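# Place the cart parcel into the gap in the desk row

## Task

On the desk three parcels stand in a line with one empty space between two of them. Take the parcel sitting on the cart and set it into that space so it lines up with the others, oriented so the arrows printed on its sides point upward. The three parcels already on the desk must finish where they are now and upright; a slight bump is acceptable. Release the parcel and move the hand away afterwards. The robot must not tip over or be left leaning, or the task fails. A placement that stays put only because the robot is still holding or supporting it does not count.

## Robot and tools

Robot: TidyBot++, a wheeled base (0.54 m long, 0.50 m wide, 0.38 m tall) on four driven casters, carrying one seven-joint arm with a two-finger gripper. There is one arm only. The shoulder sits 0.12 m ahead of the base centre at 0.68 m height. The arm begins folded, hand pointing down, reaching up to 0.08 m beyond the base front, with the elbow as high as 1.15 m. Cameras: base_camera (fixed on the base, looking ahead and down) and wrist_camera (fisheye, looks along the hand).

Frames: the base frame has its origin on the floor below the base centre, x ahead, y to the left, z up. hand_pose is reported in this frame and is the point between the finger pads; its z axis runs out along the fingers, and the fingers close along its y axis. Odometry is the base frame as it was when the scene began; heading is positive leftward, -3.142 to 3.142. base_tilt is in degrees, positive when leaning forward or right.

execute_actions: argument actions is a list with exactly one action (or empty, which only reports state and images). An action may contain base, joints, and speeds; the parts start together and can finish at different moments. cameras chooses images: base_camera, wrist_camera or all; omitted/null means all, [] means none.
- base: exactly one key, each a relative offset from where the base last measured itself, not a pose. translate_m: forward distance in metres (+ forward), -2 to 2. strafe_m: sideways metres (+ left), -2 to 2. rotate_rad: turn in place in radians (+ counter-clockwise from above), -6.3 to 6.3. A move needing more than 8.667 s at its top speed is refused.
- joints: absolute targets, one number per named joint, in radians (gripper unitless). joint_1_rad any angle (whole arm about vertical; + is clockwise from above, opposite to rotate_rad). joint_2_rad shoulder -2.249 to 2.249. joint_3_rad any angle. joint_4_rad elbow -2.579 to 2.579. joint_5_rad any angle. joint_6_rad wrist -2.099 to 2.099. joint_7_rad any angle (hand roll; with the hand down, + is counter-clockwise from above, and 1.57 opens fingers to left/right). gripper_pos 0 (open, ~85 mm gap) to 1 (closed); gap is roughly 85 x (1 - gripper_pos) mm. Done tolerance is ±0.039 for joints 1-4, ±0.056 for 5-7, ±0.03 for the gripper. Unbounded joints go the short way round, so split turns into steps below half a revolution. Arm joints move at up to 1.39 rad/s (1.22 for joints 5-7). One action lasts 15 s at most.
- speeds: caps for this action only; translate_m and strafe_m 0.05-0.5 m/s, rotate_rad 0.1-1.57 rad/s (the highest value is the default).
Unknown keys or out-of-range values reject the whole call. A part you leave out may still be driving toward an earlier target. After a reported stop, remaining motion calls in the same reply are skipped.

Arm geometry: upper arm 0.42 m, forearm 0.31 m, hand 0.31 m to the hand point. With joint_1_rad 0, joint_3_rad 3.14, joint_5_rad 0 the arm stays in the base's x-z plane; segment tilts from vertical (+ forward) are j2, j2-j4, and j2-j4-j6. Forward reach from the shoulder is the sum of length*sin(tilt); height above it is the sum of length*cos(tilt). A downward hand reaches at most about 0.94 m above the floor, only near the base. Closed fingertips stick out about 20 mm beyond the hand point.

wait: seconds 0-10; nothing new is commanded; returns state and images. zoom_image: camera plus region [x0, y0, x1, y1] in pixels of that camera's latest full image, at most 504x504. read_manual: licence texts only. finished_scene: pass the scene number; it ends the scene permanently and reports success, so the goal must already hold.

Reading results: base_status and joint_status give how each motion ended. done = reached (for the base, wheels turned the commanded amount, even if slipping). off_target = stopped short, possibly still pushing. contact_stop/time_out = target dropped, holding position. "joint command not followed" with a cause = self-collision check withheld the arm targets (gripper still moves); those targets may be retried until cleared. A blocked base keeps shoving and may still report done. motor_effort is percent of maximum with the action's peak in brackets; readings are noisy and biased. Motor temperatures list one value per arm joint; MOTOR HOT appears from 60 °C and at 75 °C an OVER-TEMPERATURE FAULT lets the arm sink. ARM HIT means the arm struck itself or the base. Odometry counts wheel rotation, so slipping shows as travel and it drifts over many moves.

Accuracy: friction leaves joints slightly off; correct by sending last command + (wanted - read). The hand usually lands 1-2 cm from prediction, more when stretched; trust camera images. A held load makes the arm sag; never command a joint to its current reading while holding.

Avoid: driving the base while the arm is caught on something high (tipping), horizontal shoves on a raised hand, hitting things hard (torque sensors above 104.5 N m for joints 1-4 or 51.3 for 5-7 freeze the arm for 10 s; warnings at 56.7 and 29.4), dropping or slamming the parcel, knocking over the desk parcels, and long holds of a load that overheat motors. No check stops the arm from hitting the base.

Each tool is called after "Request:" as name(argument=value, ...), one argument or row to a line, values as JSON.

## Session

Request:
execute_actions(
  actions=[],
)

Scene clock: 0.00 s.
Motor temperatures (°C, as the motors report them): [31 30 31 30 39 42 44]
base_odometry: x=+0.000 y=+0.000 heading=+0.000 (m, m, rad; odometry frame)
base_tilt: forward=+0.0 right=-0.5 (deg)
base_status: not commanded
joint_positions: joint_1_rad=-0.033 joint_2_rad=-0.390 joint_3_rad=+3.152 joint_4_rad=-2.541 joint_5_rad=+0.041 joint_6_rad=-0.836 joint_7_rad=+1.547 gripper_pos=+0.000
joint_status: not commanded
motor_effort: joint_1_rad=+0 joint_2_rad=-2 joint_3_rad=+1 joint_4_rad=+16 joint_5_rad=+0 joint_6_rad=+2 joint_7_rad=+0 (%)
hand_pose: x=+0.2700 y=-0.0043 z=+0.5911 quat_wxyz=(+0.012, +0.997, +0.012, +0.077) (m; base frame)
pictures: base_camera, wrist_camera
Images, in order (width x height): base_camera 644x364, wrist_camera 644x476.

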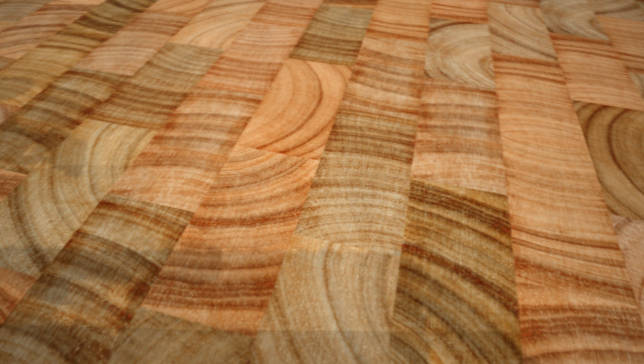

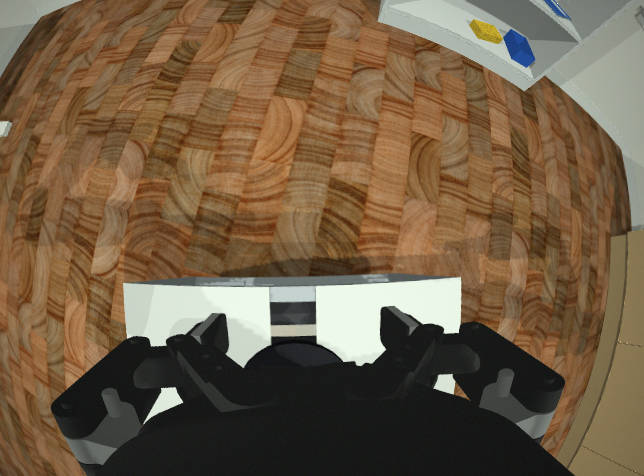

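Request:
execute_actions(
  actions=[
    {"joints":{"joint_6_rad":0.2,"joint_4_rad":-2.3}},
  ],
  cameras=["wrist_camera"],
)

Request:
execute_actions(
  actions=[
    {"joints":{"joint_1_rad":-2.0}},
  ],
  cameras=["wrist_camera"],
)

Request:
execute_actions(
  actions=[
    {"joints":{"joint_1_rad":-4.1}},
  ],
  cameras=["wrist_camera"],
)

Scene clock: 7.27 s.
Motor temperatures (°C, as the motors report them): [31 30 31 30 39 42 44]
base_odometry: x=+0.000 y=+0.000 heading=+0.000 (m, m, rad; odometry frame)
base_tilt: forward=+0.0 right=-0.5 (deg)
base_status: not commanded
joint_positions: joint_1_rad=-0.033 joint_2_rad=-0.390 joint_3_rad=+3.152 joint_4_rad=-2.300 joint_5_rad=+0.041 joint_6_rad=+0.174 joint_7_rad=+1.547 gripper_pos=+0.000
joint_status: all done
motor_effort: joint_1_rad=-1(1) joint_2_rad=-8(8) joint_3_rad=+1(1) joint_4_rad=+21(22) joint_5_rad=-1(0) joint_6_rad=+9(10) joint_7_rad=+0(0) (%)
hand_pose: x=+0.5624 y=+0.0128 z=+0.9150 quat_wxyz=(-0.006, +0.763, +0.016, +0.646) (m; base frame)
pictures: wrist_camera
camera_calibration (this result's frames):
wrist_camera: T_world_to_cam=[[-0.0150956, -0.999358, -0.0325016, 0.0519191], [-0.197722, 0.0348469, -0.979639, 1.05534], [0.980142, -0.00836198, -0.198121, -0.235752], [0, 0, 0, 1]] pos_world=[0.440518, 0.013139, 0.988834]
Images, in order (width x height): wrist_camera 644x476.

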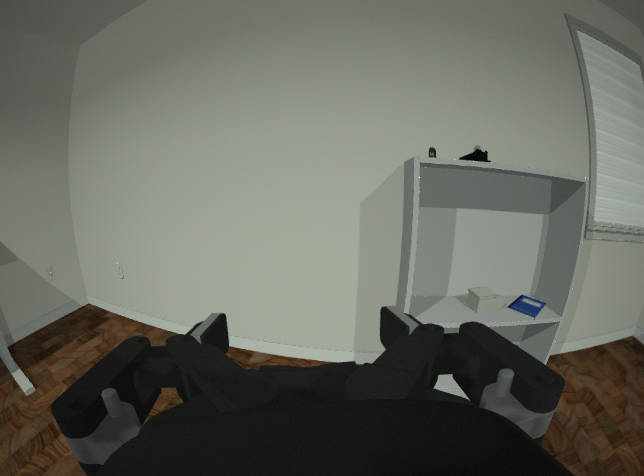

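Scene clock: 10.37 s.
Motor temperatures (°C, as the motors report them): [31 30 31 30 39 42 44]
base_odometry: x=+0.000 y=+0.000 heading=+0.000 (m, m, rad; odometry frame)
base_tilt: forward=+0.0 right=-0.6 (deg)
base_status: not commanded
joint_positions: joint_1_rad=-1.982 joint_2_rad=-0.390 joint_3_rad=+3.152 joint_4_rad=-2.300 joint_5_rad=+0.041 joint_6_rad=+0.174 joint_7_rad=+1.547 gripper_pos=+0.000
joint_status: all done
motor_effort: joint_1_rad=-1(0) joint_2_rad=-8(8) joint_3_rad=+2(2) joint_4_rad=+21(22) joint_5_rad=-1(0) joint_6_rad=+9(9) joint_7_rad=-1(0) (%)
hand_pose: x=-0.0566 y=+0.4074 z=+0.9150 quat_wxyz=(-0.538, +0.415, +0.640, +0.358) (m; base frame)
pictures: wrist_camera
camera_calibration (this result's frames):
wrist_camera: T_world_to_cam=[[0.934288, 0.355036, -0.0325016, -0.0610575], [0.0406352, -0.196613, -0.979639, 1.02698], [-0.354197, 0.913944, -0.19812, -0.0769654], [0, 0, 0, 1]] pos_world=[-0.0119471, 0.293937, 0.988834]
Images, in order (width x height): wrist_camera 644x476.

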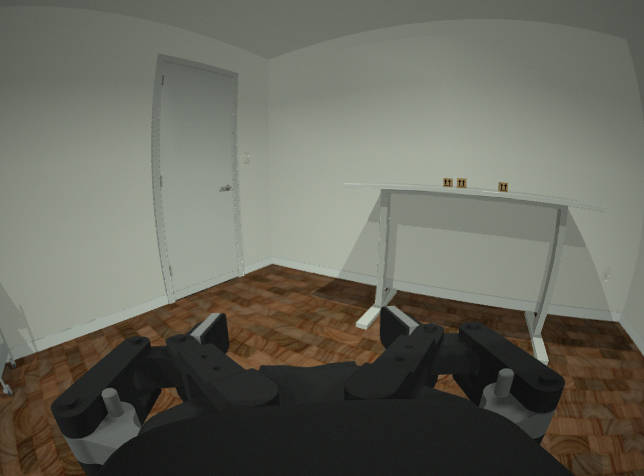

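Scene clock: 13.57 s.
Motor temperatures (°C, as the motors report them): [31 30 31 30 39 42 44]
base_odometry: x=+0.000 y=+0.000 heading=+0.000 (m, m, rad; odometry frame)
base_tilt: forward=+0.0 right=-0.5 (deg)
base_status: not commanded
joint_positions: joint_1_rad=-4.082 joint_2_rad=-0.390 joint_3_rad=+3.152 joint_4_rad=-2.300 joint_5_rad=+0.041 joint_6_rad=+0.174 joint_7_rad=+1.547 gripper_pos=+0.000
joint_status: all done
motor_effort: joint_1_rad=-1(1) joint_2_rad=-8(8) joint_3_rad=+1(2) joint_4_rad=+21(22) joint_5_rad=+0(0) joint_6_rad=+9(10) joint_7_rad=-1(0) (%)
hand_pose: x=-0.1440 y=-0.3573 z=+0.9150 quat_wxyz=(-0.578, -0.349, +0.679, -0.289) (m; base frame)
pictures: wrist_camera
camera_calibration (this result's frames):
wrist_camera: T_world_to_cam=[[-0.778173, 0.627208, -0.0325016, 0.142725], [0.149198, 0.134344, -0.979639, 1.01406], [-0.610071, -0.767178, -0.198121, -0.0465158], [0, 0, 0, 1]] pos_world=[-0.0686081, -0.261437, 0.988834]
Images, in order (width x height): wrist_camera 644x476.

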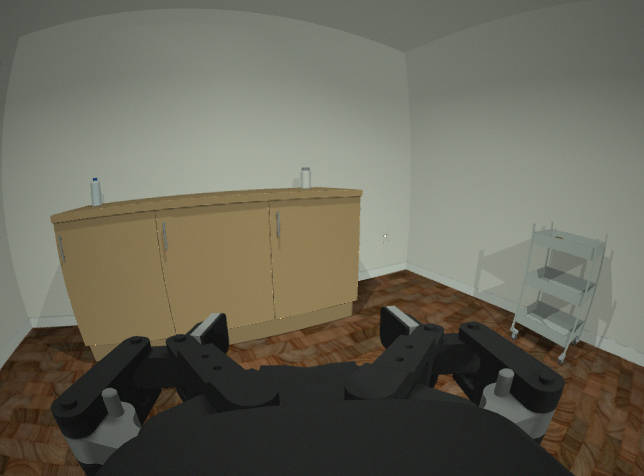

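Request:
execute_actions(
  actions=[
    {"base":{"rotate_rad":2.78},"joints":{"joint_1_rad":-6.28,"joint_6_rad":-0.3}},
  ],
  cameras=[],
)

Request:
execute_actions(
  actions=[
    {"base":{"strafe_m":0.75}},
  ],
  cameras=[],
)

Request:
execute_actions(
  actions=[
    {"base":{"translate_m":0.85},"joints":{"joint_4_rad":-2.0,"joint_6_rad":-0.6}},
  ],
)

Scene clock: 27.77 s.
Motor temperatures (°C, as the motors report them): [31 30 31 30 39 42 44]
base_odometry: x=+0.000 y=+0.000 heading=+2.779 (m, m, rad; odometry frame)
base_tilt: forward=-0.1 right=-0.6 (deg)
base_status: done
joint_positions: joint_1_rad=-6.262 joint_2_rad=-0.390 joint_3_rad=+3.152 joint_4_rad=-2.300 joint_5_rad=+0.041 joint_6_rad=-0.253 joint_7_rad=+1.547 gripper_pos=+0.000
joint_status: all done
motor_effort: joint_1_rad=-1(0) joint_2_rad=-7(9) joint_3_rad=+1(3) joint_4_rad=+20(22) joint_5_rad=-1(0) joint_6_rad=+7(8) joint_7_rad=+0(0) (%)
hand_pose: x=+0.5136 y=-0.0147 z=+0.7925 quat_wxyz=(-0.014, -0.883, +0.010, -0.470) (m; base frame)
pictures: none
No camera images: the call's "cameras" was empty. Leave "cameras" out to get every camera's image.

Scene clock: 30.63 s.
Motor temperatures (°C, as the motors report them): [31 30 31 30 39 42 44]
base_odometry: x=-0.265 y=-0.702 heading=+2.780 (m, m, rad; odometry frame)
base_tilt: forward=+0.0 right=-0.5 (deg)
base_status: done
joint_positions: joint_1_rad=-6.262 joint_2_rad=-0.390 joint_3_rad=+3.152 joint_4_rad=-2.300 joint_5_rad=+0.041 joint_6_rad=-0.253 joint_7_rad=+1.547 gripper_pos=+0.000
joint_status: not commanded
motor_effort: joint_1_rad=-1(2) joint_2_rad=-7(7) joint_3_rad=+1(1) joint_4_rad=+21(21) joint_5_rad=+1(0) joint_6_rad=+8(8) joint_7_rad=+0(1) (%)
hand_pose: x=+0.5135 y=-0.0146 z=+0.7925 quat_wxyz=(-0.014, -0.883, +0.010, -0.470) (m; base frame)
pictures: none
No camera images: the call's "cameras" was empty. Leave "cameras" out to get every camera's image.

Scene clock: 33.70 s.
Motor temperatures (°C, as the motors report them): [31 30 31 30 39 42 44]
base_odometry: x=-1.060 y=-0.402 heading=+2.781 (m, m, rad; odometry frame)
base_tilt: forward=+0.0 right=-0.5 (deg)
base_status: done
joint_positions: joint_1_rad=-6.262 joint_2_rad=-0.390 joint_3_rad=+3.152 joint_4_rad=-2.010 joint_5_rad=+0.041 joint_6_rad=-0.555 joint_7_rad=+1.547 gripper_pos=+0.000
joint_status: all done
motor_effort: joint_1_rad=+0(1) joint_2_rad=-8(11) joint_3_rad=+1(2) joint_4_rad=+22(21) joint_5_rad=+0(1) joint_6_rad=+8(9) joint_7_rad=+0(1) (%)
hand_pose: x=+0.5290 y=-0.0190 z=+0.8791 quat_wxyz=(-0.018, -0.885, +0.015, -0.465) (m; base frame)
pictures: base_camera, wrist_camera
camera_calibration (this result's frames):
wrist_camera: T_world_to_cam=[[-0.10428, -0.994546, -0.00195715, 0.0389268], [-0.590702, 0.0635192, -0.804386, 1.06901], [0.800123, -0.0827252, -0.594104, 0.231528], [0, 0, 0, 1]] pos_world=[0.450277, -0.0100352, 0.997526]
Images, in order (width x height): base_camera 644x364, wrist_camera 644x476.

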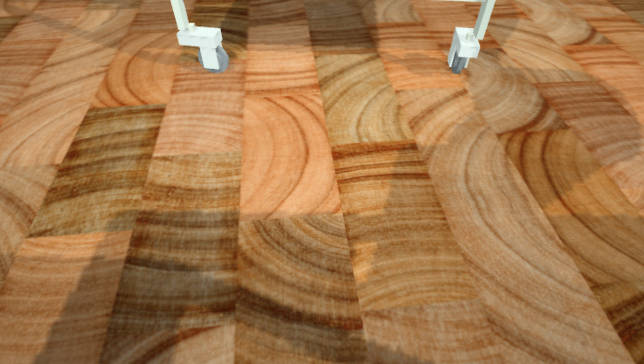

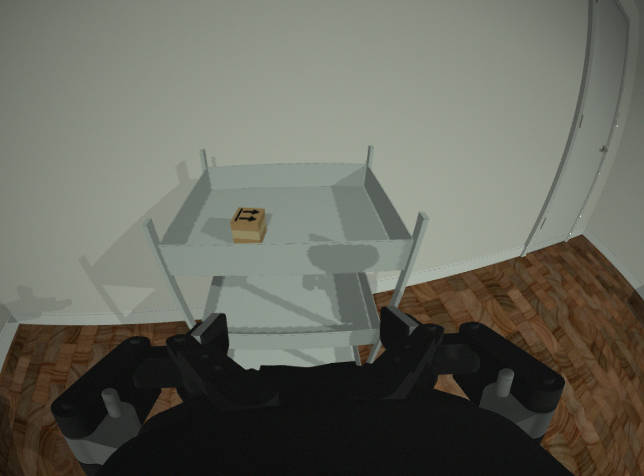

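Request:
zoom_image(
  camera="wrist_camera",
  region=[140, 140, 440, 300],
)

Region (140, 140, 440, 300) of wrist_camera's 644x476 image, scaled by 1.680; it fills the top 269 rows of this view, and the rest is white.

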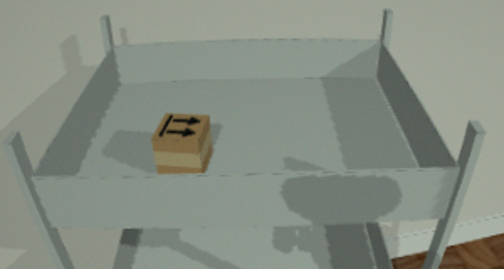

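Request:
execute_actions(
  actions=[
    {"base":{"strafe_m":0.07},"joints":{"joint_1_rad":-6.30,"joint_2_rad":0.193,"joint_3_rad":3.14,"joint_4_rad":-1.063,"joint_5_rad":0,"joint_6_rad":-1.92,"joint_7_rad":1.57}},
  ],
  cameras=[],
)

Request:
execute_actions(
  actions=[
    {"base":{"translate_m":0.38}},
  ],
)

Scene clock: 49.70 s.
Motor temperatures (°C, as the motors report them): [31 30 31 30 39 42 44]
base_odometry: x=-1.085 y=-0.468 heading=+2.780 (m, m, rad; odometry frame)
base_tilt: forward=+0.0 right=-0.5 (deg)
base_status: done
joint_positions: joint_1_rad=-6.278 joint_2_rad=+0.174 joint_3_rad=+3.152 joint_4_rad=-1.076 joint_5_rad=+0.030 joint_6_rad=-1.875 joint_7_rad=+1.547 gripper_pos=+0.000
joint_status: all done
motor_effort: joint_1_rad=+0(2) joint_2_rad=-23(22) joint_3_rad=+1(1) joint_4_rad=+16(22) joint_5_rad=-1(0) joint_6_rad=+0(8) joint_7_rad=-1(1) (%)
hand_pose: x=+0.4951 y=-0.0130 z=+0.8844 quat_wxyz=(-0.015, -1.000, +0.024, -0.008) (m; base frame)
pictures: none
No camera images: the call's "cameras" was empty. Leave "cameras" out to get every camera's image.

Scene clock: 51.80 s.
Motor temperatures (°C, as the motors report them): [31 30 31 30 39 42 44]
base_odometry: x=-1.441 y=-0.334 heading=+2.781 (m, m, rad; odometry frame)
base_tilt: forward=+0.1 right=-0.5 (deg)
base_status: done
joint_positions: joint_1_rad=-6.280 joint_2_rad=+0.189 joint_3_rad=+3.152 joint_4_rad=-1.074 joint_5_rad=+0.029 joint_6_rad=-1.877 joint_7_rad=+1.547 gripper_pos=+0.000
joint_status: not commanded
motor_effort: joint_1_rad=-1(2) joint_2_rad=-24(27) joint_3_rad=+1(0) joint_4_rad=+16(17) joint_5_rad=-1(0) joint_6_rad=+0(1) joint_7_rad=-1(1) (%)
hand_pose: x=+0.4980 y=-0.0121 z=+0.8793 quat_wxyz=(-0.015, -1.000, +0.023, -0.001) (m; base frame)
pictures: base_camera, wrist_camera
camera_calibration (this result's frames):
wrist_camera: T_world_to_cam=[[-0.0973748, -0.992852, 0.069011, -0.0232715], [-0.99464, 0.0995049, 0.0281231, 0.519983], [-0.034789, -0.0659026, -0.997219, 1.02747], [0, 0, 0, 1]] pos_world=[0.550674, -0.00713323, 1.01159]
Images, in order (width x height): base_camera 644x364, wrist_camera 644x476.

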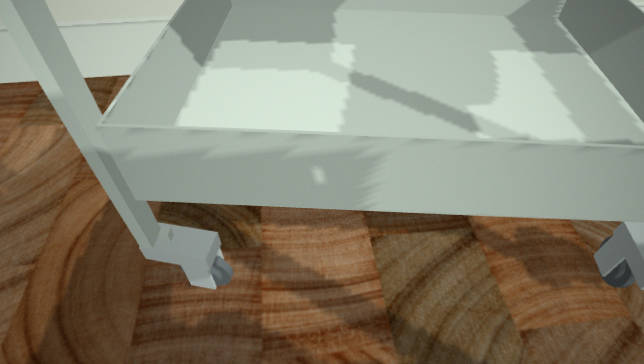

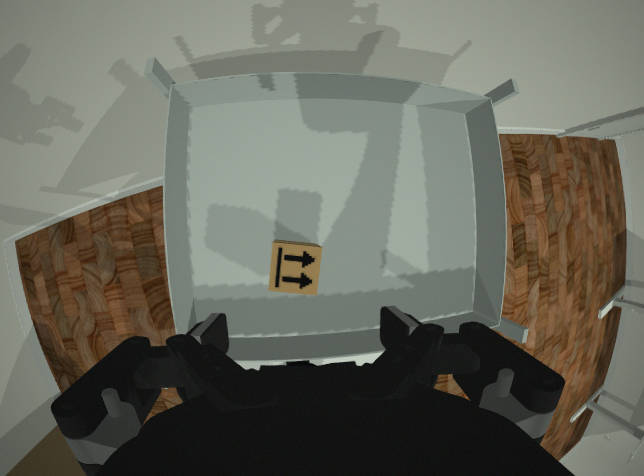

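Request:
execute_actions(
  actions=[
    {"joints":{"joint_2_rad":0.18,"joint_4_rad":-1.41,"joint_6_rad":-1.53,"joint_7_rad":-0.20,"gripper_pos":0.15}},
  ],
  cameras=["wrist_camera"],
)

Scene clock: 70.70 s.
Motor temperatures (°C, as the motors report them): [31 31 31 31 39 42 44]
base_odometry: x=-1.441 y=-0.334 heading=+2.781 (m, m, rad; odometry frame)
base_tilt: forward=+0.0 right=-0.4 (deg)
base_status: not commanded
joint_positions: joint_1_rad=-6.280 joint_2_rad=+0.189 joint_3_rad=+3.152 joint_4_rad=-1.401 joint_5_rad=+0.029 joint_6_rad=-1.575 joint_7_rad=-0.179 gripper_pos=+0.150
joint_status: all done
motor_effort: joint_1_rad=+0(1) joint_2_rad=-24(25) joint_3_rad=+0(1) joint_4_rad=+17(17) joint_5_rad=+0(0) joint_6_rad=-1(1) joint_7_rad=+0(2) (%)
hand_pose: x=+0.5052 y=-0.0128 z=+0.7782 quat_wxyz=(-0.019, -0.636, +0.772, -0.004) (m; base frame)
pictures: wrist_camera
camera_calibration (this result's frames):
wrist_camera: T_world_to_cam=[[-0.96853, 0.242781, 0.054828, 0.450651], [0.242999, 0.970023, -0.00276064, -0.0600079], [-0.0538546, 0.0106494, -0.998492, 0.938502], [0, 0, 0, 1]] pos_world=[0.501594, -0.061195, 0.912213]
Images, in order (width x height): wrist_camera 644x476.

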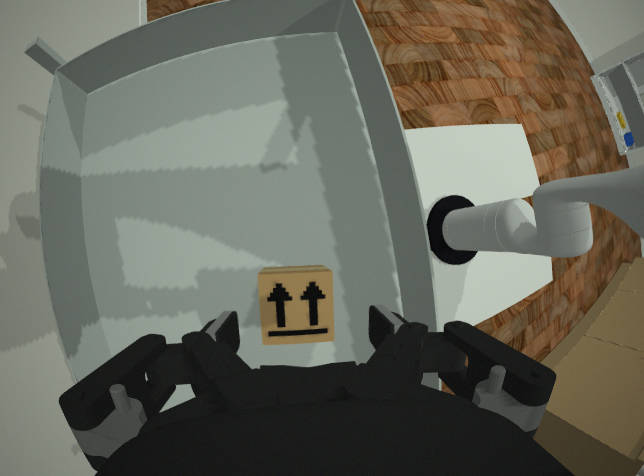

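Request:
execute_actions(
  actions=[
    {"base":{"translate_m":-0.2},"joints":{"joint_1_rad":-6.07,"joint_2_rad":0.45,"joint_4_rad":-0.62,"joint_5_rad":-0.38,"joint_6_rad":-1.86,"joint_7_rad":0.04}},
  ],
  cameras=[],
)

Request:
execute_actions(
  actions=[
    {"joints":{"joint_2_rad":0.70}},
  ],
  cameras=["wrist_camera"],
)

Scene clock: 85.67 s.
Motor temperatures (°C, as the motors report them): [31 31 31 31 39 42 44]
base_odometry: x=-1.253 y=-0.404 heading=+2.782 (m, m, rad; odometry frame)
base_tilt: forward=+0.1 right=-0.5 (deg)
base_status: done
joint_positions: joint_1_rad=-6.090 joint_2_rad=+0.431 joint_3_rad=+3.152 joint_4_rad=-0.634 joint_5_rad=-0.350 joint_6_rad=-1.813 joint_7_rad=-0.001 gripper_pos=+0.150
joint_status: all done
motor_effort: joint_1_rad=-1(1) joint_2_rad=-32(33) joint_3_rad=-1(1) joint_4_rad=+16(17) joint_5_rad=-3(2) joint_6_rad=+2(2) joint_7_rad=+0(1) (%)
hand_pose: x=+0.6529 y=-0.0010 z=+0.9315 quat_wxyz=(+0.206, -0.666, +0.717, +0.001) (m; base frame)
pictures: none
No camera images: the call's "cameras" was empty. Leave "cameras" out to get every camera's image.

Scene clock: 87.17 s.
Motor temperatures (°C, as the motors report them): [31 31 31 31 39 42 44]
base_odometry: x=-1.254 y=-0.404 heading=+2.782 (m, m, rad; odometry frame)
base_tilt: forward=+0.0 right=-0.5 (deg)
base_status: not commanded
joint_positions: joint_1_rad=-6.090 joint_2_rad=+0.707 joint_3_rad=+3.152 joint_4_rad=-0.627 joint_5_rad=-0.351 joint_6_rad=-1.814 joint_7_rad=-0.001 gripper_pos=+0.150
joint_status: all done
motor_effort: joint_1_rad=-1(1) joint_2_rad=-40(45) joint_3_rad=-2(2) joint_4_rad=+16(18) joint_5_rad=-3(3) joint_6_rad=+0(3) joint_7_rad=-1(0) (%)
hand_pose: x=+0.7012 y=-0.0103 z=+0.7816 quat_wxyz=(+0.127, -0.655, +0.737, +0.108) (m; base frame)
pictures: wrist_camera
camera_calibration (this result's frames):
wrist_camera: T_world_to_cam=[[-0.987133, 0.152779, 0.0471938, 0.657785], [0.159498, 0.919793, 0.358527, -0.334451], [0.011367, 0.361441, -0.932326, 0.858603], [0, 0, 0, 1]] pos_world=[0.692906, -0.103205, 0.889364]
Images, in order (width x height): wrist_camera 644x476.

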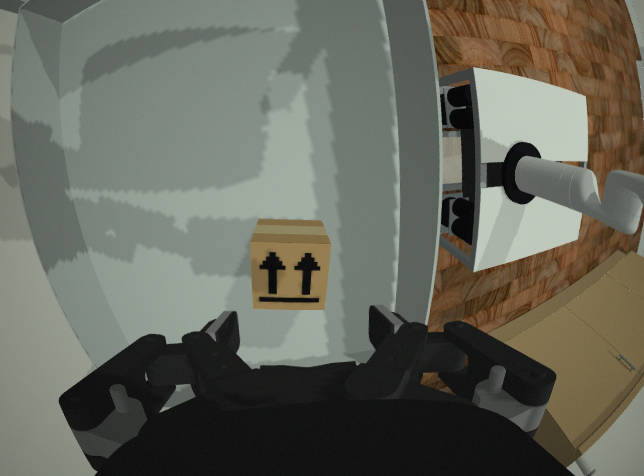

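Request:
execute_actions(
  actions=[
    {"base":{"strafe_m":-0.013},"joints":{"joint_4_rad":-0.86,"joint_6_rad":-1.54}},
  ],
  cameras=["wrist_camera"],
)

Scene clock: 93.10 s.
Motor temperatures (°C, as the motors report them): [31 31 31 31 39 42 44]
base_odometry: x=-1.249 y=-0.392 heading=+2.782 (m, m, rad; odometry frame)
base_tilt: forward=+0.1 right=-0.4 (deg)
base_status: done
joint_positions: joint_1_rad=-6.076 joint_2_rad=+0.706 joint_3_rad=+3.151 joint_4_rad=-0.850 joint_5_rad=-0.354 joint_6_rad=-1.585 joint_7_rad=-0.001 gripper_pos=+0.150
joint_status: all done
motor_effort: joint_1_rad=+0(5) joint_2_rad=-41(43) joint_3_rad=-1(2) joint_4_rad=+18(18) joint_5_rad=-4(3) joint_6_rad=+0(1) joint_7_rad=-1(1) (%)
hand_pose: x=+0.7164 y=-0.0183 z=+0.7139 quat_wxyz=(+0.135, -0.619, +0.766, +0.108) (m; base frame)
pictures: wrist_camera
camera_calibration (this result's frames):
wrist_camera: T_world_to_cam=[[-0.968658, 0.24257, 0.0534962, 0.661087], [0.244827, 0.895934, 0.370625, -0.375381], [0.0419732, 0.372106, -0.927241, 0.772847], [0, 0, 0, 1]] pos_world=[0.699831, -0.111624, 0.820375]
Images, in order (width x height): wrist_camera 644x476.

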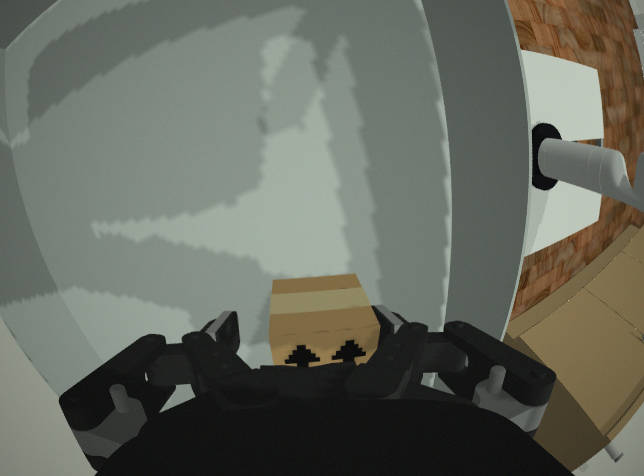

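Request:
execute_actions(
  actions=[
    {"base":{"translate_m":-0.008}},
  ],
  cameras=[],
)

Request:
execute_actions(
  actions=[
    {"joints":{"gripper_pos":1}},
  ],
  cameras=["wrist_camera"],
)

Scene clock: 97.90 s.
Motor temperatures (°C, as the motors report them): [31 31 31 31 39 42 44]
base_odometry: x=-1.241 y=-0.395 heading=+2.782 (m, m, rad; odometry frame)
base_tilt: forward=+0.0 right=-0.5 (deg)
base_status: done
joint_positions: joint_1_rad=-6.076 joint_2_rad=+0.706 joint_3_rad=+3.151 joint_4_rad=-0.850 joint_5_rad=-0.354 joint_6_rad=-1.584 joint_7_rad=-0.001 gripper_pos=+0.150
joint_status: not commanded
motor_effort: joint_1_rad=-1(2) joint_2_rad=-41(46) joint_3_rad=-1(2) joint_4_rad=+17(18) joint_5_rad=-3(4) joint_6_rad=+0(0) joint_7_rad=-1(1) (%)
hand_pose: x=+0.7165 y=-0.0183 z=+0.7141 quat_wxyz=(+0.135, -0.619, +0.766, +0.108) (m; base frame)
pictures: none
No camera images: the call's "cameras" was empty. Leave "cameras" out to get every camera's image.

Scene clock: 98.93 s.
Motor temperatures (°C, as the motors report them): [31 31 31 31 39 42 44]
base_odometry: x=-1.241 y=-0.395 heading=+2.782 (m, m, rad; odometry frame)
base_tilt: forward=+0.0 right=-0.5 (deg)
base_status: not commanded
joint_positions: joint_1_rad=-6.076 joint_2_rad=+0.703 joint_3_rad=+3.151 joint_4_rad=-0.852 joint_5_rad=-0.355 joint_6_rad=-1.584 joint_7_rad=-0.001 gripper_pos=+0.428
joint_status: gripper_pos off_target (ended at +0.428, target +1.000)
motor_effort: joint_1_rad=-1(3) joint_2_rad=-42(43) joint_3_rad=-2(2) joint_4_rad=+18(17) joint_5_rad=-3(4) joint_6_rad=+0(0) joint_7_rad=+0(1) (%)
hand_pose: x=+0.7159 y=-0.0180 z=+0.7154 quat_wxyz=(+0.136, -0.619, +0.766, +0.108) (m; base frame)
pictures: wrist_camera
camera_calibration (this result's frames):
wrist_camera: T_world_to_cam=[[-0.9687, 0.242856, 0.0513939, 0.662], [0.244271, 0.895732, 0.371479, -0.37632], [0.0441807, 0.372406, -0.927018, 0.772377], [0, 0, 0, 1]] pos_world=[0.699079, -0.111327, 0.821779]
Images, in order (width x height): wrist_camera 644x476.

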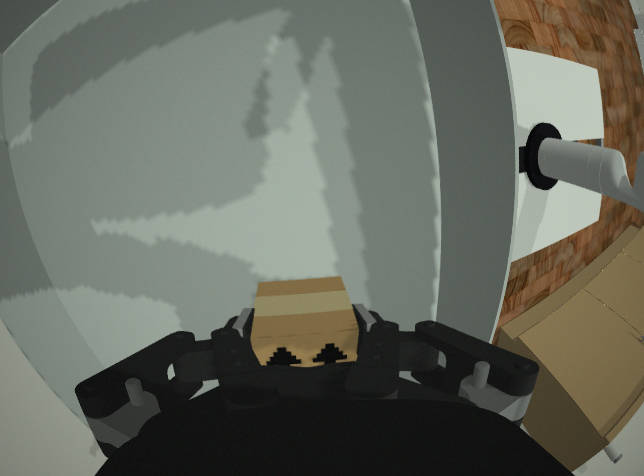

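Request:
execute_actions(
  actions=[
    {"joints":{"joint_2_rad":0.45}},
  ],
  cameras=[],
)

Request:
execute_actions(
  actions=[
    {"base":{"translate_m":-1.0},"joints":{"joint_1_rad":-6.30,"joint_2_rad":0.0,"joint_4_rad":-1.165,"joint_5_rad":0.03,"joint_6_rad":-0.72,"joint_7_rad":1.60}},
  ],
  cameras=[],
)

Request:
execute_actions(
  actions=[
    {"base":{"rotate_rad":-1.47}},
  ],
  cameras=[],
)

Request:
execute_actions(
  actions=[
    {"base":{"translate_m":1.5}},
  ],
)

Scene clock: 113.03 s.
Motor temperatures (°C, as the motors report them): [31 32 31 31 39 42 44]
base_odometry: x=-1.241 y=-0.395 heading=+2.782 (m, m, rad; odometry frame)
base_tilt: forward=+0.1 right=-0.5 (deg)
base_status: not commanded
joint_positions: joint_1_rad=-6.076 joint_2_rad=+0.447 joint_3_rad=+3.151 joint_4_rad=-0.855 joint_5_rad=-0.355 joint_6_rad=-1.584 joint_7_rad=-0.001 gripper_pos=+0.428
joint_status: all done
motor_effort: joint_1_rad=-1(1) joint_2_rad=-35(44) joint_3_rad=-1(1) joint_4_rad=+19(19) joint_5_rad=-3(4) joint_6_rad=+2(3) joint_7_rad=+0(0) (%)
hand_pose: x=+0.6884 y=-0.0122 z=+0.8619 quat_wxyz=(+0.213, -0.631, +0.746, +0.010) (m; base frame)
pictures: none
No camera images: the call's "cameras" was empty. Leave "cameras" out to get every camera's image.

Scene clock: 116.40 s.
Motor temperatures (°C, as the motors report them): [31 32 31 31 39 42 44]
base_odometry: x=-0.305 y=-0.746 heading=+2.782 (m, m, rad; odometry frame)
base_tilt: forward=+0.0 right=-0.5 (deg)
base_status: done
joint_positions: joint_1_rad=-6.281 joint_2_rad=+0.004 joint_3_rad=+3.151 joint_4_rad=-1.157 joint_5_rad=+0.001 joint_6_rad=-0.763 joint_7_rad=+1.570 gripper_pos=+0.428
joint_status: all done
motor_effort: joint_1_rad=-1(1) joint_2_rad=-21(39) joint_3_rad=+1(1) joint_4_rad=+21(23) joint_5_rad=+0(3) joint_6_rad=+10(10) joint_7_rad=-1(1) (%)
hand_pose: x=+0.7014 y=-0.0057 z=+1.1199 quat_wxyz=(-0.004, -0.820, +0.005, -0.572) (m; base frame)
pictures: none
No camera images: the call's "cameras" was empty. Leave "cameras" out to get every camera's image.

Scene clock: 118.70 s.
Motor temperatures (°C, as the motors report them): [31 32 31 31 39 42 44]
base_odometry: x=-0.305 y=-0.746 heading=+1.313 (m, m, rad; odometry frame)
base_tilt: forward=+0.0 right=-0.5 (deg)
base_status: done
joint_positions: joint_1_rad=-6.290 joint_2_rad=+0.005 joint_3_rad=+3.149 joint_4_rad=-1.157 joint_5_rad=+0.005 joint_6_rad=-0.763 joint_7_rad=+1.570 gripper_pos=+0.428
joint_status: not commanded
motor_effort: joint_1_rad=-1(4) joint_2_rad=-22(26) joint_3_rad=+1(2) joint_4_rad=+22(23) joint_5_rad=+0(1) joint_6_rad=+9(9) joint_7_rad=+0(0) (%)
hand_pose: x=+0.7014 y=-0.0003 z=+1.1197 quat_wxyz=(-0.003, -0.821, +0.000, -0.572) (m; base frame)
pictures: none
No camera images: the call's "cameras" was empty. Leave "cameras" out to get every camera's image.

Scene clock: 123.07 s.
Motor temperatures (°C, as the motors report them): [31 32 31 31 39 42 44]
base_odometry: x=+0.080 y=+0.703 heading=+1.312 (m, m, rad; odometry frame)
base_tilt: forward=+0.0 right=-0.5 (deg)
base_status: done
joint_positions: joint_1_rad=-6.290 joint_2_rad=+0.004 joint_3_rad=+3.149 joint_4_rad=-1.159 joint_5_rad=+0.005 joint_6_rad=-0.763 joint_7_rad=+1.570 gripper_pos=+0.428
joint_status: not commanded
motor_effort: joint_1_rad=-1(1) joint_2_rad=-23(26) joint_3_rad=+0(2) joint_4_rad=+22(23) joint_5_rad=+0(0) joint_6_rad=+10(10) joint_7_rad=+0(0) (%)
hand_pose: x=+0.7013 y=-0.0003 z=+1.1188 quat_wxyz=(-0.003, -0.821, +0.000, -0.571) (m; base frame)
pictures: base_camera, wrist_camera
camera_calibration (this result's frames):
wrist_camera: T_world_to_cam=[[-0.0583504, -0.997848, -0.029919, 0.0749901], [-0.377425, 0.0497962, -0.9247, 1.34749], [0.9242, -0.0426645, -0.379519, -0.0894441], [0, 0, 0, 1]] pos_world=[0.595615, 0.00391293, 1.21432]
Images, in order (width x height): base_camera 644x364, wrist_camera 644x476.

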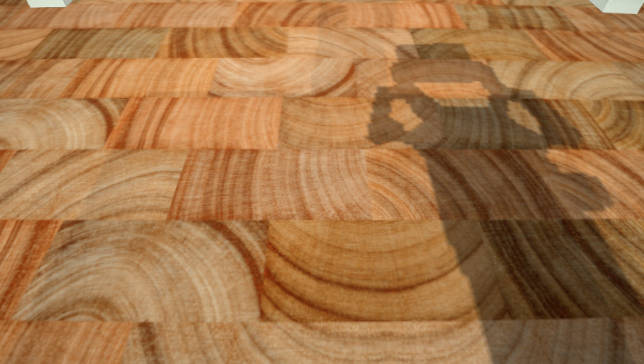

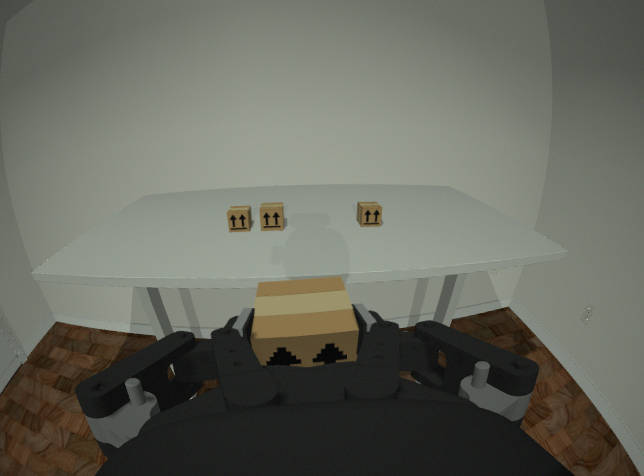

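Request:
execute_actions(
  actions=[
    {"base":{"rotate_rad":-0.04}},
  ],
  cameras=[],
)

Request:
execute_actions(
  actions=[
    {"base":{"translate_m":0.35}},
  ],
)

Scene clock: 132.17 s.
Motor temperatures (°C, as the motors report them): [31 32 31 31 39 42 44]
base_odometry: x=+0.080 y=+0.704 heading=+1.272 (m, m, rad; odometry frame)
base_tilt: forward=+0.0 right=-0.5 (deg)
base_status: done
joint_positions: joint_1_rad=-6.292 joint_2_rad=+0.004 joint_3_rad=+3.148 joint_4_rad=-1.159 joint_5_rad=+0.005 joint_6_rad=-0.763 joint_7_rad=+1.570 gripper_pos=+0.428
joint_status: not commanded
motor_effort: joint_1_rad=-1(4) joint_2_rad=-21(23) joint_3_rad=+1(3) joint_4_rad=+21(23) joint_5_rad=-1(1) joint_6_rad=+10(10) joint_7_rad=+0(0) (%)
hand_pose: x=+0.7013 y=+0.0017 z=+1.1188 quat_wxyz=(-0.002, -0.821, -0.001, -0.571) (m; base frame)
pictures: none
No camera images: the call's "cameras" was empty. Leave "cameras" out to get every camera's image.

Scene clock: 134.20 s.
Motor temperatures (°C, as the motors report them): [31 32 31 31 39 42 44]
base_odometry: x=+0.183 y=+1.038 heading=+1.271 (m, m, rad; odometry frame)
base_tilt: forward=+0.1 right=-0.5 (deg)
base_status: done
joint_positions: joint_1_rad=-6.292 joint_2_rad=+0.009 joint_3_rad=+3.148 joint_4_rad=-1.160 joint_5_rad=+0.005 joint_6_rad=-0.763 joint_7_rad=+1.570 gripper_pos=+0.428
joint_status: not commanded
motor_effort: joint_1_rad=-1(2) joint_2_rad=-23(27) joint_3_rad=+1(1) joint_4_rad=+22(23) joint_5_rad=+0(0) joint_6_rad=+9(10) joint_7_rad=-1(0) (%)
hand_pose: x=+0.7037 y=+0.0017 z=+1.1152 quat_wxyz=(-0.002, -0.823, -0.001, -0.569) (m; base frame)
pictures: base_camera, wrist_camera
camera_calibration (this result's frames):
wrist_camera: T_world_to_cam=[[-0.0551538, -0.99805, -0.0292225, 0.0739781], [-0.383139, 0.0481814, -0.922433, 1.34642], [0.922042, -0.0396794, -0.38505, -0.0851805], [0, 0, 0, 1]] pos_world=[0.598488, 0.00558135, 1.21135]
Images, in order (width x height): base_camera 644x364, wrist_camera 644x476.

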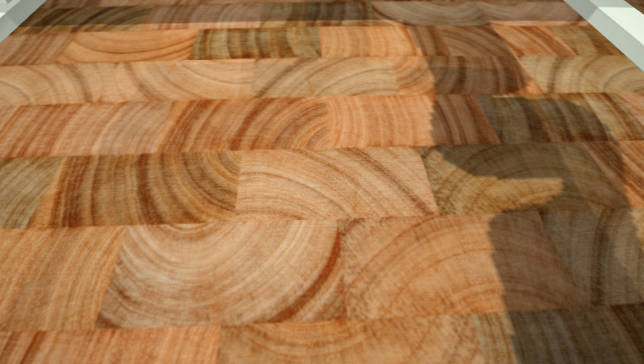

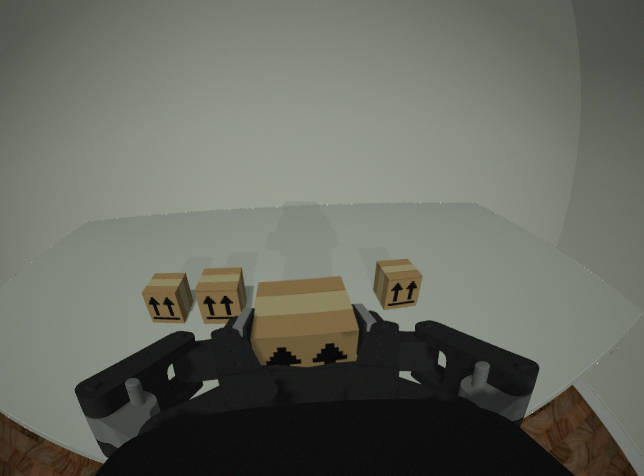

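Request:
execute_actions(
  actions=[
    {"base":{"strafe_m":-0.01}},
  ],
  cameras=[],
)

Request:
execute_actions(
  actions=[
    {"base":{"translate_m":0.133},"joints":{"joint_4_rad":-1.37,"joint_6_rad":-0.505}},
  ],
  cameras=["wrist_camera"],
)

Scene clock: 144.77 s.
Motor temperatures (°C, as the motors report them): [31 32 31 31 39 42 44]
base_odometry: x=+0.193 y=+1.035 heading=+1.272 (m, m, rad; odometry frame)
base_tilt: forward=+0.0 right=-0.4 (deg)
base_status: done
joint_positions: joint_1_rad=-6.292 joint_2_rad=+0.009 joint_3_rad=+3.147 joint_4_rad=-1.160 joint_5_rad=+0.005 joint_6_rad=-0.763 joint_7_rad=+1.570 gripper_pos=+0.428
joint_status: not commanded
motor_effort: joint_1_rad=-1(3) joint_2_rad=-23(24) joint_3_rad=+1(3) joint_4_rad=+22(22) joint_5_rad=+0(0) joint_6_rad=+10(9) joint_7_rad=-1(1) (%)
hand_pose: x=+0.7036 y=+0.0022 z=+1.1152 quat_wxyz=(-0.002, -0.823, -0.002, -0.568) (m; base frame)
pictures: none
No camera images: the call's "cameras" was empty. Leave "cameras" out to get every camera's image.

Scene clock: 146.17 s.
Motor temperatures (°C, as the motors report them): [31 32 31 31 39 42 44]
base_odometry: x=+0.232 y=+1.162 heading=+1.271 (m, m, rad; odometry frame)
base_tilt: forward=+0.0 right=-0.6 (deg)
base_status: done
joint_positions: joint_1_rad=-6.292 joint_2_rad=+0.015 joint_3_rad=+3.147 joint_4_rad=-1.369 joint_5_rad=+0.005 joint_6_rad=-0.554 joint_7_rad=+1.570 gripper_pos=+0.428
joint_status: all done
motor_effort: joint_1_rad=-1(2) joint_2_rad=-24(28) joint_3_rad=+1(3) joint_4_rad=+23(24) joint_5_rad=+0(0) joint_6_rad=+10(10) joint_7_rad=-1(1) (%)
hand_pose: x=+0.7247 y=+0.0025 z=+1.0496 quat_wxyz=(-0.001, -0.824, -0.002, -0.566) (m; base frame)
pictures: wrist_camera
camera_calibration (this result's frames):
wrist_camera: T_world_to_cam=[[-0.0533876, -0.998175, -0.0282253, 0.071736], [-0.387992, 0.0467801, -0.920475, 1.29534], [0.920115, -0.0381907, -0.389781, -0.123467], [0, 0, 0, 1]] pos_world=[0.620016, 0.00629365, 1.14623]
Images, in order (width x height): wrist_camera 644x476.

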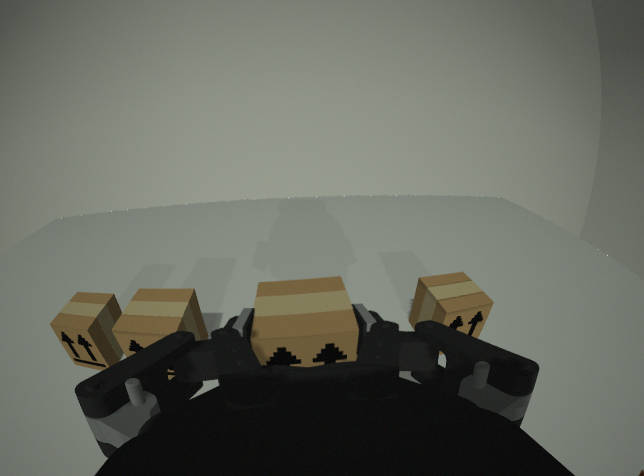

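Request:
execute_actions(
  actions=[
    {"joints":{"joint_4_rad":-1.405,"joint_6_rad":-0.465}},
  ],
  cameras=["wrist_camera"],
)

Scene clock: 150.33 s.
Motor temperatures (°C, as the motors report them): [31 32 31 31 39 42 44]
base_odometry: x=+0.232 y=+1.162 heading=+1.271 (m, m, rad; odometry frame)
base_tilt: forward=+0.2 right=-0.7 (deg)
base_status: not commanded
joint_positions: joint_1_rad=-6.292 joint_2_rad=+0.015 joint_3_rad=+3.147 joint_4_rad=-1.400 joint_5_rad=+0.005 joint_6_rad=-0.514 joint_7_rad=+1.570 gripper_pos=+0.428
joint_status: all done
motor_effort: joint_1_rad=+0(0) joint_2_rad=-24(25) joint_3_rad=+1(1) joint_4_rad=+22(24) joint_5_rad=-1(0) joint_6_rad=+9(10) joint_7_rad=+0(0) (%)
hand_pose: x=+0.7273 y=+0.0026 z=+1.0426 quat_wxyz=(-0.001, -0.822, -0.002, -0.570) (m; base frame)
pictures: wrist_camera
camera_calibration (this result's frames):
wrist_camera: T_world_to_cam=[[-0.0529183, -0.998187, -0.0286914, 0.0718912], [-0.379786, 0.0466902, -0.923895, 1.28752], [0.923559, -0.0379944, -0.381568, -0.139699], [0, 0, 0, 1]] pos_world=[0.621808, 0.00633843, 1.13829]
Images, in order (width x height): wrist_camera 644x476.

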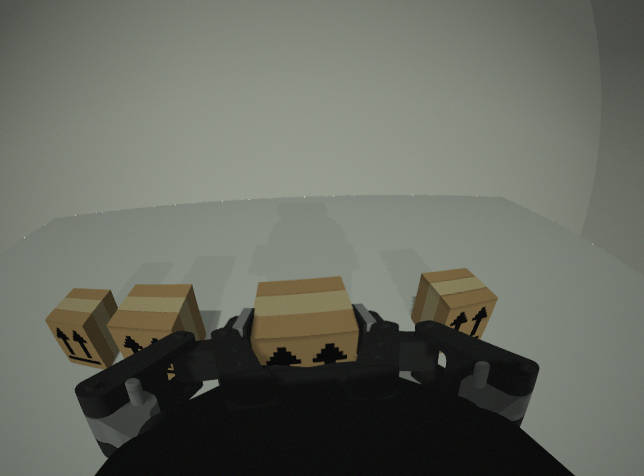

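No contact yet; a bit lower.

Request:
execute_actions(
  actions=[
    {"joints":{"joint_4_rad":-1.43,"joint_6_rad":-0.445}},
  ],
  cameras=["wrist_camera"],
)

Scene clock: 153.07 s.
Motor temperatures (°C, as the motors report them): [31 32 31 31 39 42 44]
base_odometry: x=+0.232 y=+1.162 heading=+1.271 (m, m, rad; odometry frame)
base_tilt: forward=+0.0 right=-0.5 (deg)
base_status: not commanded
joint_positions: joint_1_rad=-6.292 joint_2_rad=+0.015 joint_3_rad=+3.147 joint_4_rad=-1.424 joint_5_rad=+0.005 joint_6_rad=-0.495 joint_7_rad=+1.570 gripper_pos=+0.428
joint_status: all done
motor_effort: joint_1_rad=+0(1) joint_2_rad=-24(25) joint_3_rad=+1(0) joint_4_rad=+23(24) joint_5_rad=+0(0) joint_6_rad=+9(10) joint_7_rad=-1(0) (%)
hand_pose: x=+0.7279 y=+0.0026 z=+1.0338 quat_wxyz=(-0.001, -0.823, -0.002, -0.568) (m; base frame)
pictures: wrist_camera
camera_calibration (this result's frames):
wrist_camera: T_world_to_cam=[[-0.0529386, -0.998193, -0.0284268, 0.0714441], [-0.383876, 0.0466215, -0.922207, 1.2809], [0.921866, -0.037908, -0.38565, -0.138135], [0, 0, 0, 1]] pos_world=[0.622832, 0.00636093, 1.13002]
Images, in order (width x height): wrist_camera 644x476.

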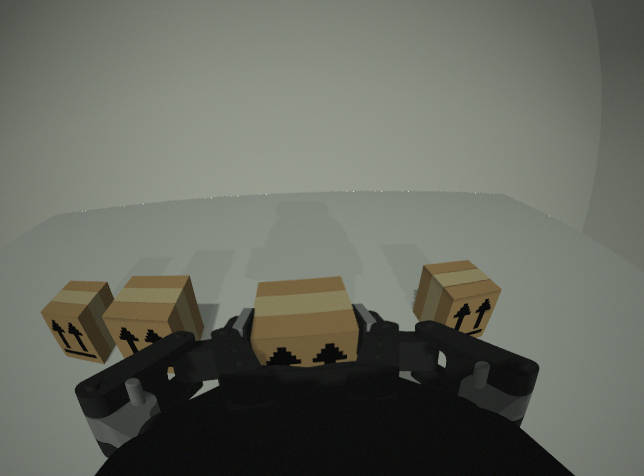

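Request:
execute_actions(
  actions=[
    {"base":{"translate_m":0.014}},
  ],
  cameras=[],
)

Request:
execute_actions(
  actions=[
    {"joints":{"joint_4_rad":-1.455,"joint_6_rad":-0.415}},
  ],
  cameras=["wrist_camera"],
)

Scene clock: 161.57 s.
Motor temperatures (°C, as the motors report them): [31 32 31 31 39 42 44]
base_odometry: x=+0.237 y=+1.176 heading=+1.271 (m, m, rad; odometry frame)
base_tilt: forward=+0.0 right=-0.5 (deg)
base_status: done
joint_positions: joint_1_rad=-6.292 joint_2_rad=+0.012 joint_3_rad=+3.147 joint_4_rad=-1.424 joint_5_rad=+0.005 joint_6_rad=-0.493 joint_7_rad=+1.570 gripper_pos=+0.428
joint_status: not commanded
motor_effort: joint_1_rad=-1(3) joint_2_rad=-23(28) joint_3_rad=+0(0) joint_4_rad=+23(23) joint_5_rad=+0(0) joint_6_rad=+10(9) joint_7_rad=+0(0) (%)
hand_pose: x=+0.7271 y=+0.0026 z=+1.0358 quat_wxyz=(-0.001, -0.822, -0.002, -0.570) (m; base frame)
pictures: none
No camera images: the call's "cameras" was empty. Leave "cameras" out to get every camera's image.

Scene clock: 162.20 s.
Motor temperatures (°C, as the motors report them): [31 32 31 31 39 42 44]
base_odometry: x=+0.237 y=+1.176 heading=+1.271 (m, m, rad; odometry frame)
base_tilt: forward=+0.0 right=-0.6 (deg)
base_status: not commanded
joint_positions: joint_1_rad=-6.292 joint_2_rad=+0.012 joint_3_rad=+3.147 joint_4_rad=-1.448 joint_5_rad=+0.005 joint_6_rad=-0.464 joint_7_rad=+1.570 gripper_pos=+0.428
joint_status: all done
motor_effort: joint_1_rad=+0(1) joint_2_rad=-24(24) joint_3_rad=+1(1) joint_4_rad=+23(23) joint_5_rad=+0(0) joint_6_rad=+10(10) joint_7_rad=+0(0) (%)
hand_pose: x=+0.7285 y=+0.0027 z=+1.0293 quat_wxyz=(-0.001, -0.821, -0.002, -0.572) (m; base frame)
pictures: wrist_camera
camera_calibration (this result's frames):
wrist_camera: T_world_to_cam=[[-0.0525354, -0.998201, -0.0288874, 0.07157], [-0.376231, 0.0465804, -0.925354, 1.27466], [0.925035, -0.0377455, -0.378002, -0.150586], [0, 0, 0, 1]] pos_world=[0.622625, 0.00638298, 1.12466]
Images, in order (width x height): wrist_camera 644x476.

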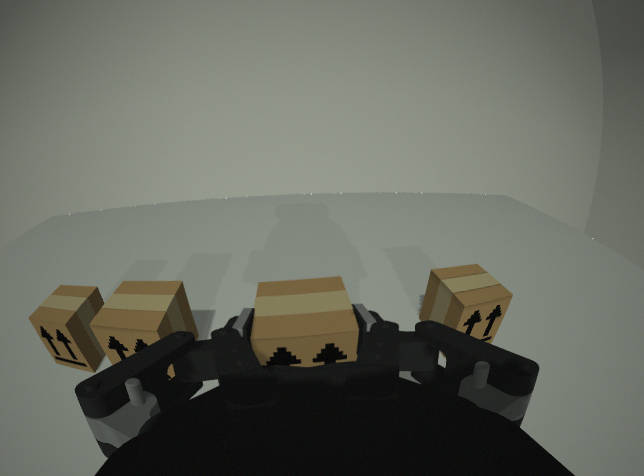

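Request:
execute_actions(
  actions=[
    {"joints":{"joint_4_rad":-1.48,"joint_6_rad":-0.39}},
  ],
  cameras=["wrist_camera"],
)

Scene clock: 165.10 s.
Motor temperatures (°C, as the motors report them): [31 32 31 31 39 42 44]
base_odometry: x=+0.237 y=+1.176 heading=+1.271 (m, m, rad; odometry frame)
base_tilt: forward=+0.0 right=-0.5 (deg)
base_status: not commanded
joint_positions: joint_1_rad=-6.292 joint_2_rad=+0.012 joint_3_rad=+3.147 joint_4_rad=-1.473 joint_5_rad=+0.005 joint_6_rad=-0.439 joint_7_rad=+1.570 gripper_pos=+0.428
joint_status: all done
motor_effort: joint_1_rad=-1(1) joint_2_rad=-24(25) joint_3_rad=+0(1) joint_4_rad=+23(23) joint_5_rad=+0(0) joint_6_rad=+10(10) joint_7_rad=+0(1) (%)
hand_pose: x=+0.7293 y=+0.0027 z=+1.0215 quat_wxyz=(-0.001, -0.821, -0.003, -0.572) (m; base frame)
pictures: wrist_camera
camera_calibration (this result's frames):
wrist_camera: T_world_to_cam=[[-0.0524018, -0.998209, -0.028871, 0.0713105], [-0.376289, 0.0465169, -0.925334, 1.26776], [0.925019, -0.0376253, -0.378052, -0.154168], [0, 0, 0, 1]] pos_world=[0.623389, 0.00641003, 1.11688]
Images, in order (width x height): wrist_camera 644x476.

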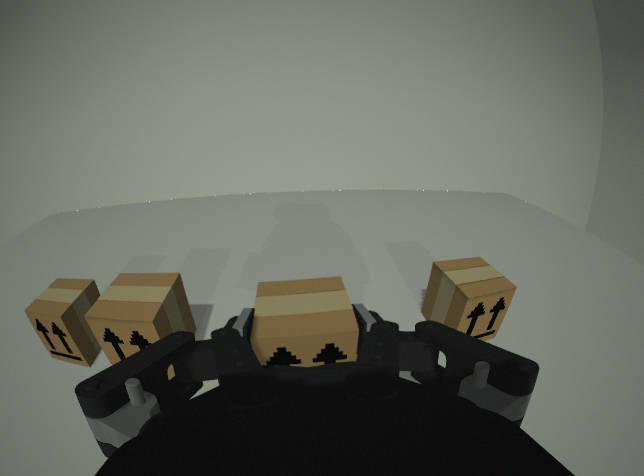

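Request:
execute_actions(
  actions=[
    {"joints":{"joint_4_rad":-1.505,"joint_6_rad":-0.365}},
  ],
  cameras=["wrist_camera"],
)

Scene clock: 171.00 s.
Motor temperatures (°C, as the motors report them): [31 32 31 31 39 42 44]
base_odometry: x=+0.237 y=+1.176 heading=+1.271 (m, m, rad; odometry frame)
base_tilt: forward=+0.0 right=-0.5 (deg)
base_status: not commanded
joint_positions: joint_1_rad=-6.292 joint_2_rad=+0.012 joint_3_rad=+3.147 joint_4_rad=-1.498 joint_5_rad=+0.005 joint_6_rad=-0.414 joint_7_rad=+1.570 gripper_pos=+0.428
joint_status: all done
motor_effort: joint_1_rad=-1(0) joint_2_rad=-24(25) joint_3_rad=+1(1) joint_4_rad=+23(24) joint_5_rad=-1(1) joint_6_rad=+10(9) joint_7_rad=-1(1) (%)
hand_pose: x=+0.7299 y=+0.0027 z=+1.0137 quat_wxyz=(-0.001, -0.821, -0.003, -0.572) (m; base frame)
pictures: wrist_camera
camera_calibration (this result's frames):
wrist_camera: T_world_to_cam=[[-0.052264, -0.998216, -0.0288628, 0.0710463], [-0.376263, 0.0464559, -0.925348, 1.26073], [0.925038, -0.0375023, -0.37802, -0.157705], [0, 0, 0, 1]] pos_world=[0.623963, 0.00643681, 1.10905]
Images, in order (width x height): wrist_camera 644x476.

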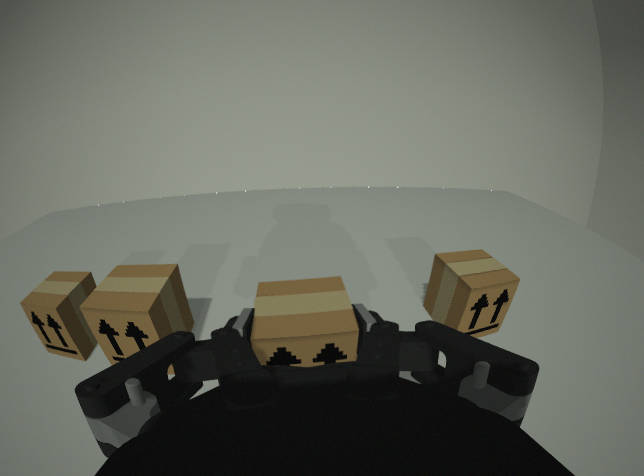

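Request:
execute_actions(
  actions=[
    {"base":{"translate_m":0.045},"joints":{"joint_4_rad":-1.545,"joint_6_rad":-0.325},"speeds":{"translate_m":0.1}},
  ],
  cameras=["wrist_camera"],
)

Scene clock: 181.77 s.
Motor temperatures (°C, as the motors report them): [31 32 31 31 39 42 44]
base_odometry: x=+0.250 y=+1.219 heading=+1.271 (m, m, rad; odometry frame)
base_tilt: forward=+0.1 right=-0.5 (deg)
base_status: done
joint_positions: joint_1_rad=-6.292 joint_2_rad=+0.005 joint_3_rad=+3.147 joint_4_rad=-1.530 joint_5_rad=+0.005 joint_6_rad=-0.366 joint_7_rad=+1.570 gripper_pos=+0.428
joint_status: all done
motor_effort: joint_1_rad=-1(2) joint_2_rad=-22(25) joint_3_rad=+1(0) joint_4_rad=+21(24) joint_5_rad=+0(0) joint_6_rad=+8(10) joint_7_rad=+0(0) (%)
hand_pose: x=+0.7299 y=+0.0028 z=+1.0124 quat_wxyz=(-0.001, -0.814, -0.003, -0.581) (m; base frame)
pictures: wrist_camera
camera_calibration (this result's frames):
wrist_camera: T_world_to_cam=[[-0.0513241, -0.998227, -0.0301476, 0.0716864], [-0.355049, 0.0464536, -0.933693, 1.25247], [0.933438, -0.0372171, -0.356804, -0.185813], [0, 0, 0, 1]] pos_world=[0.621812, 0.00646213, 1.10529]
Images, in order (width x height): wrist_camera 644x476.

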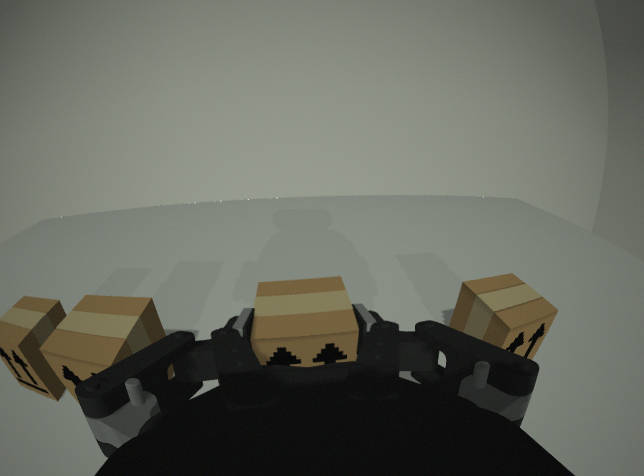

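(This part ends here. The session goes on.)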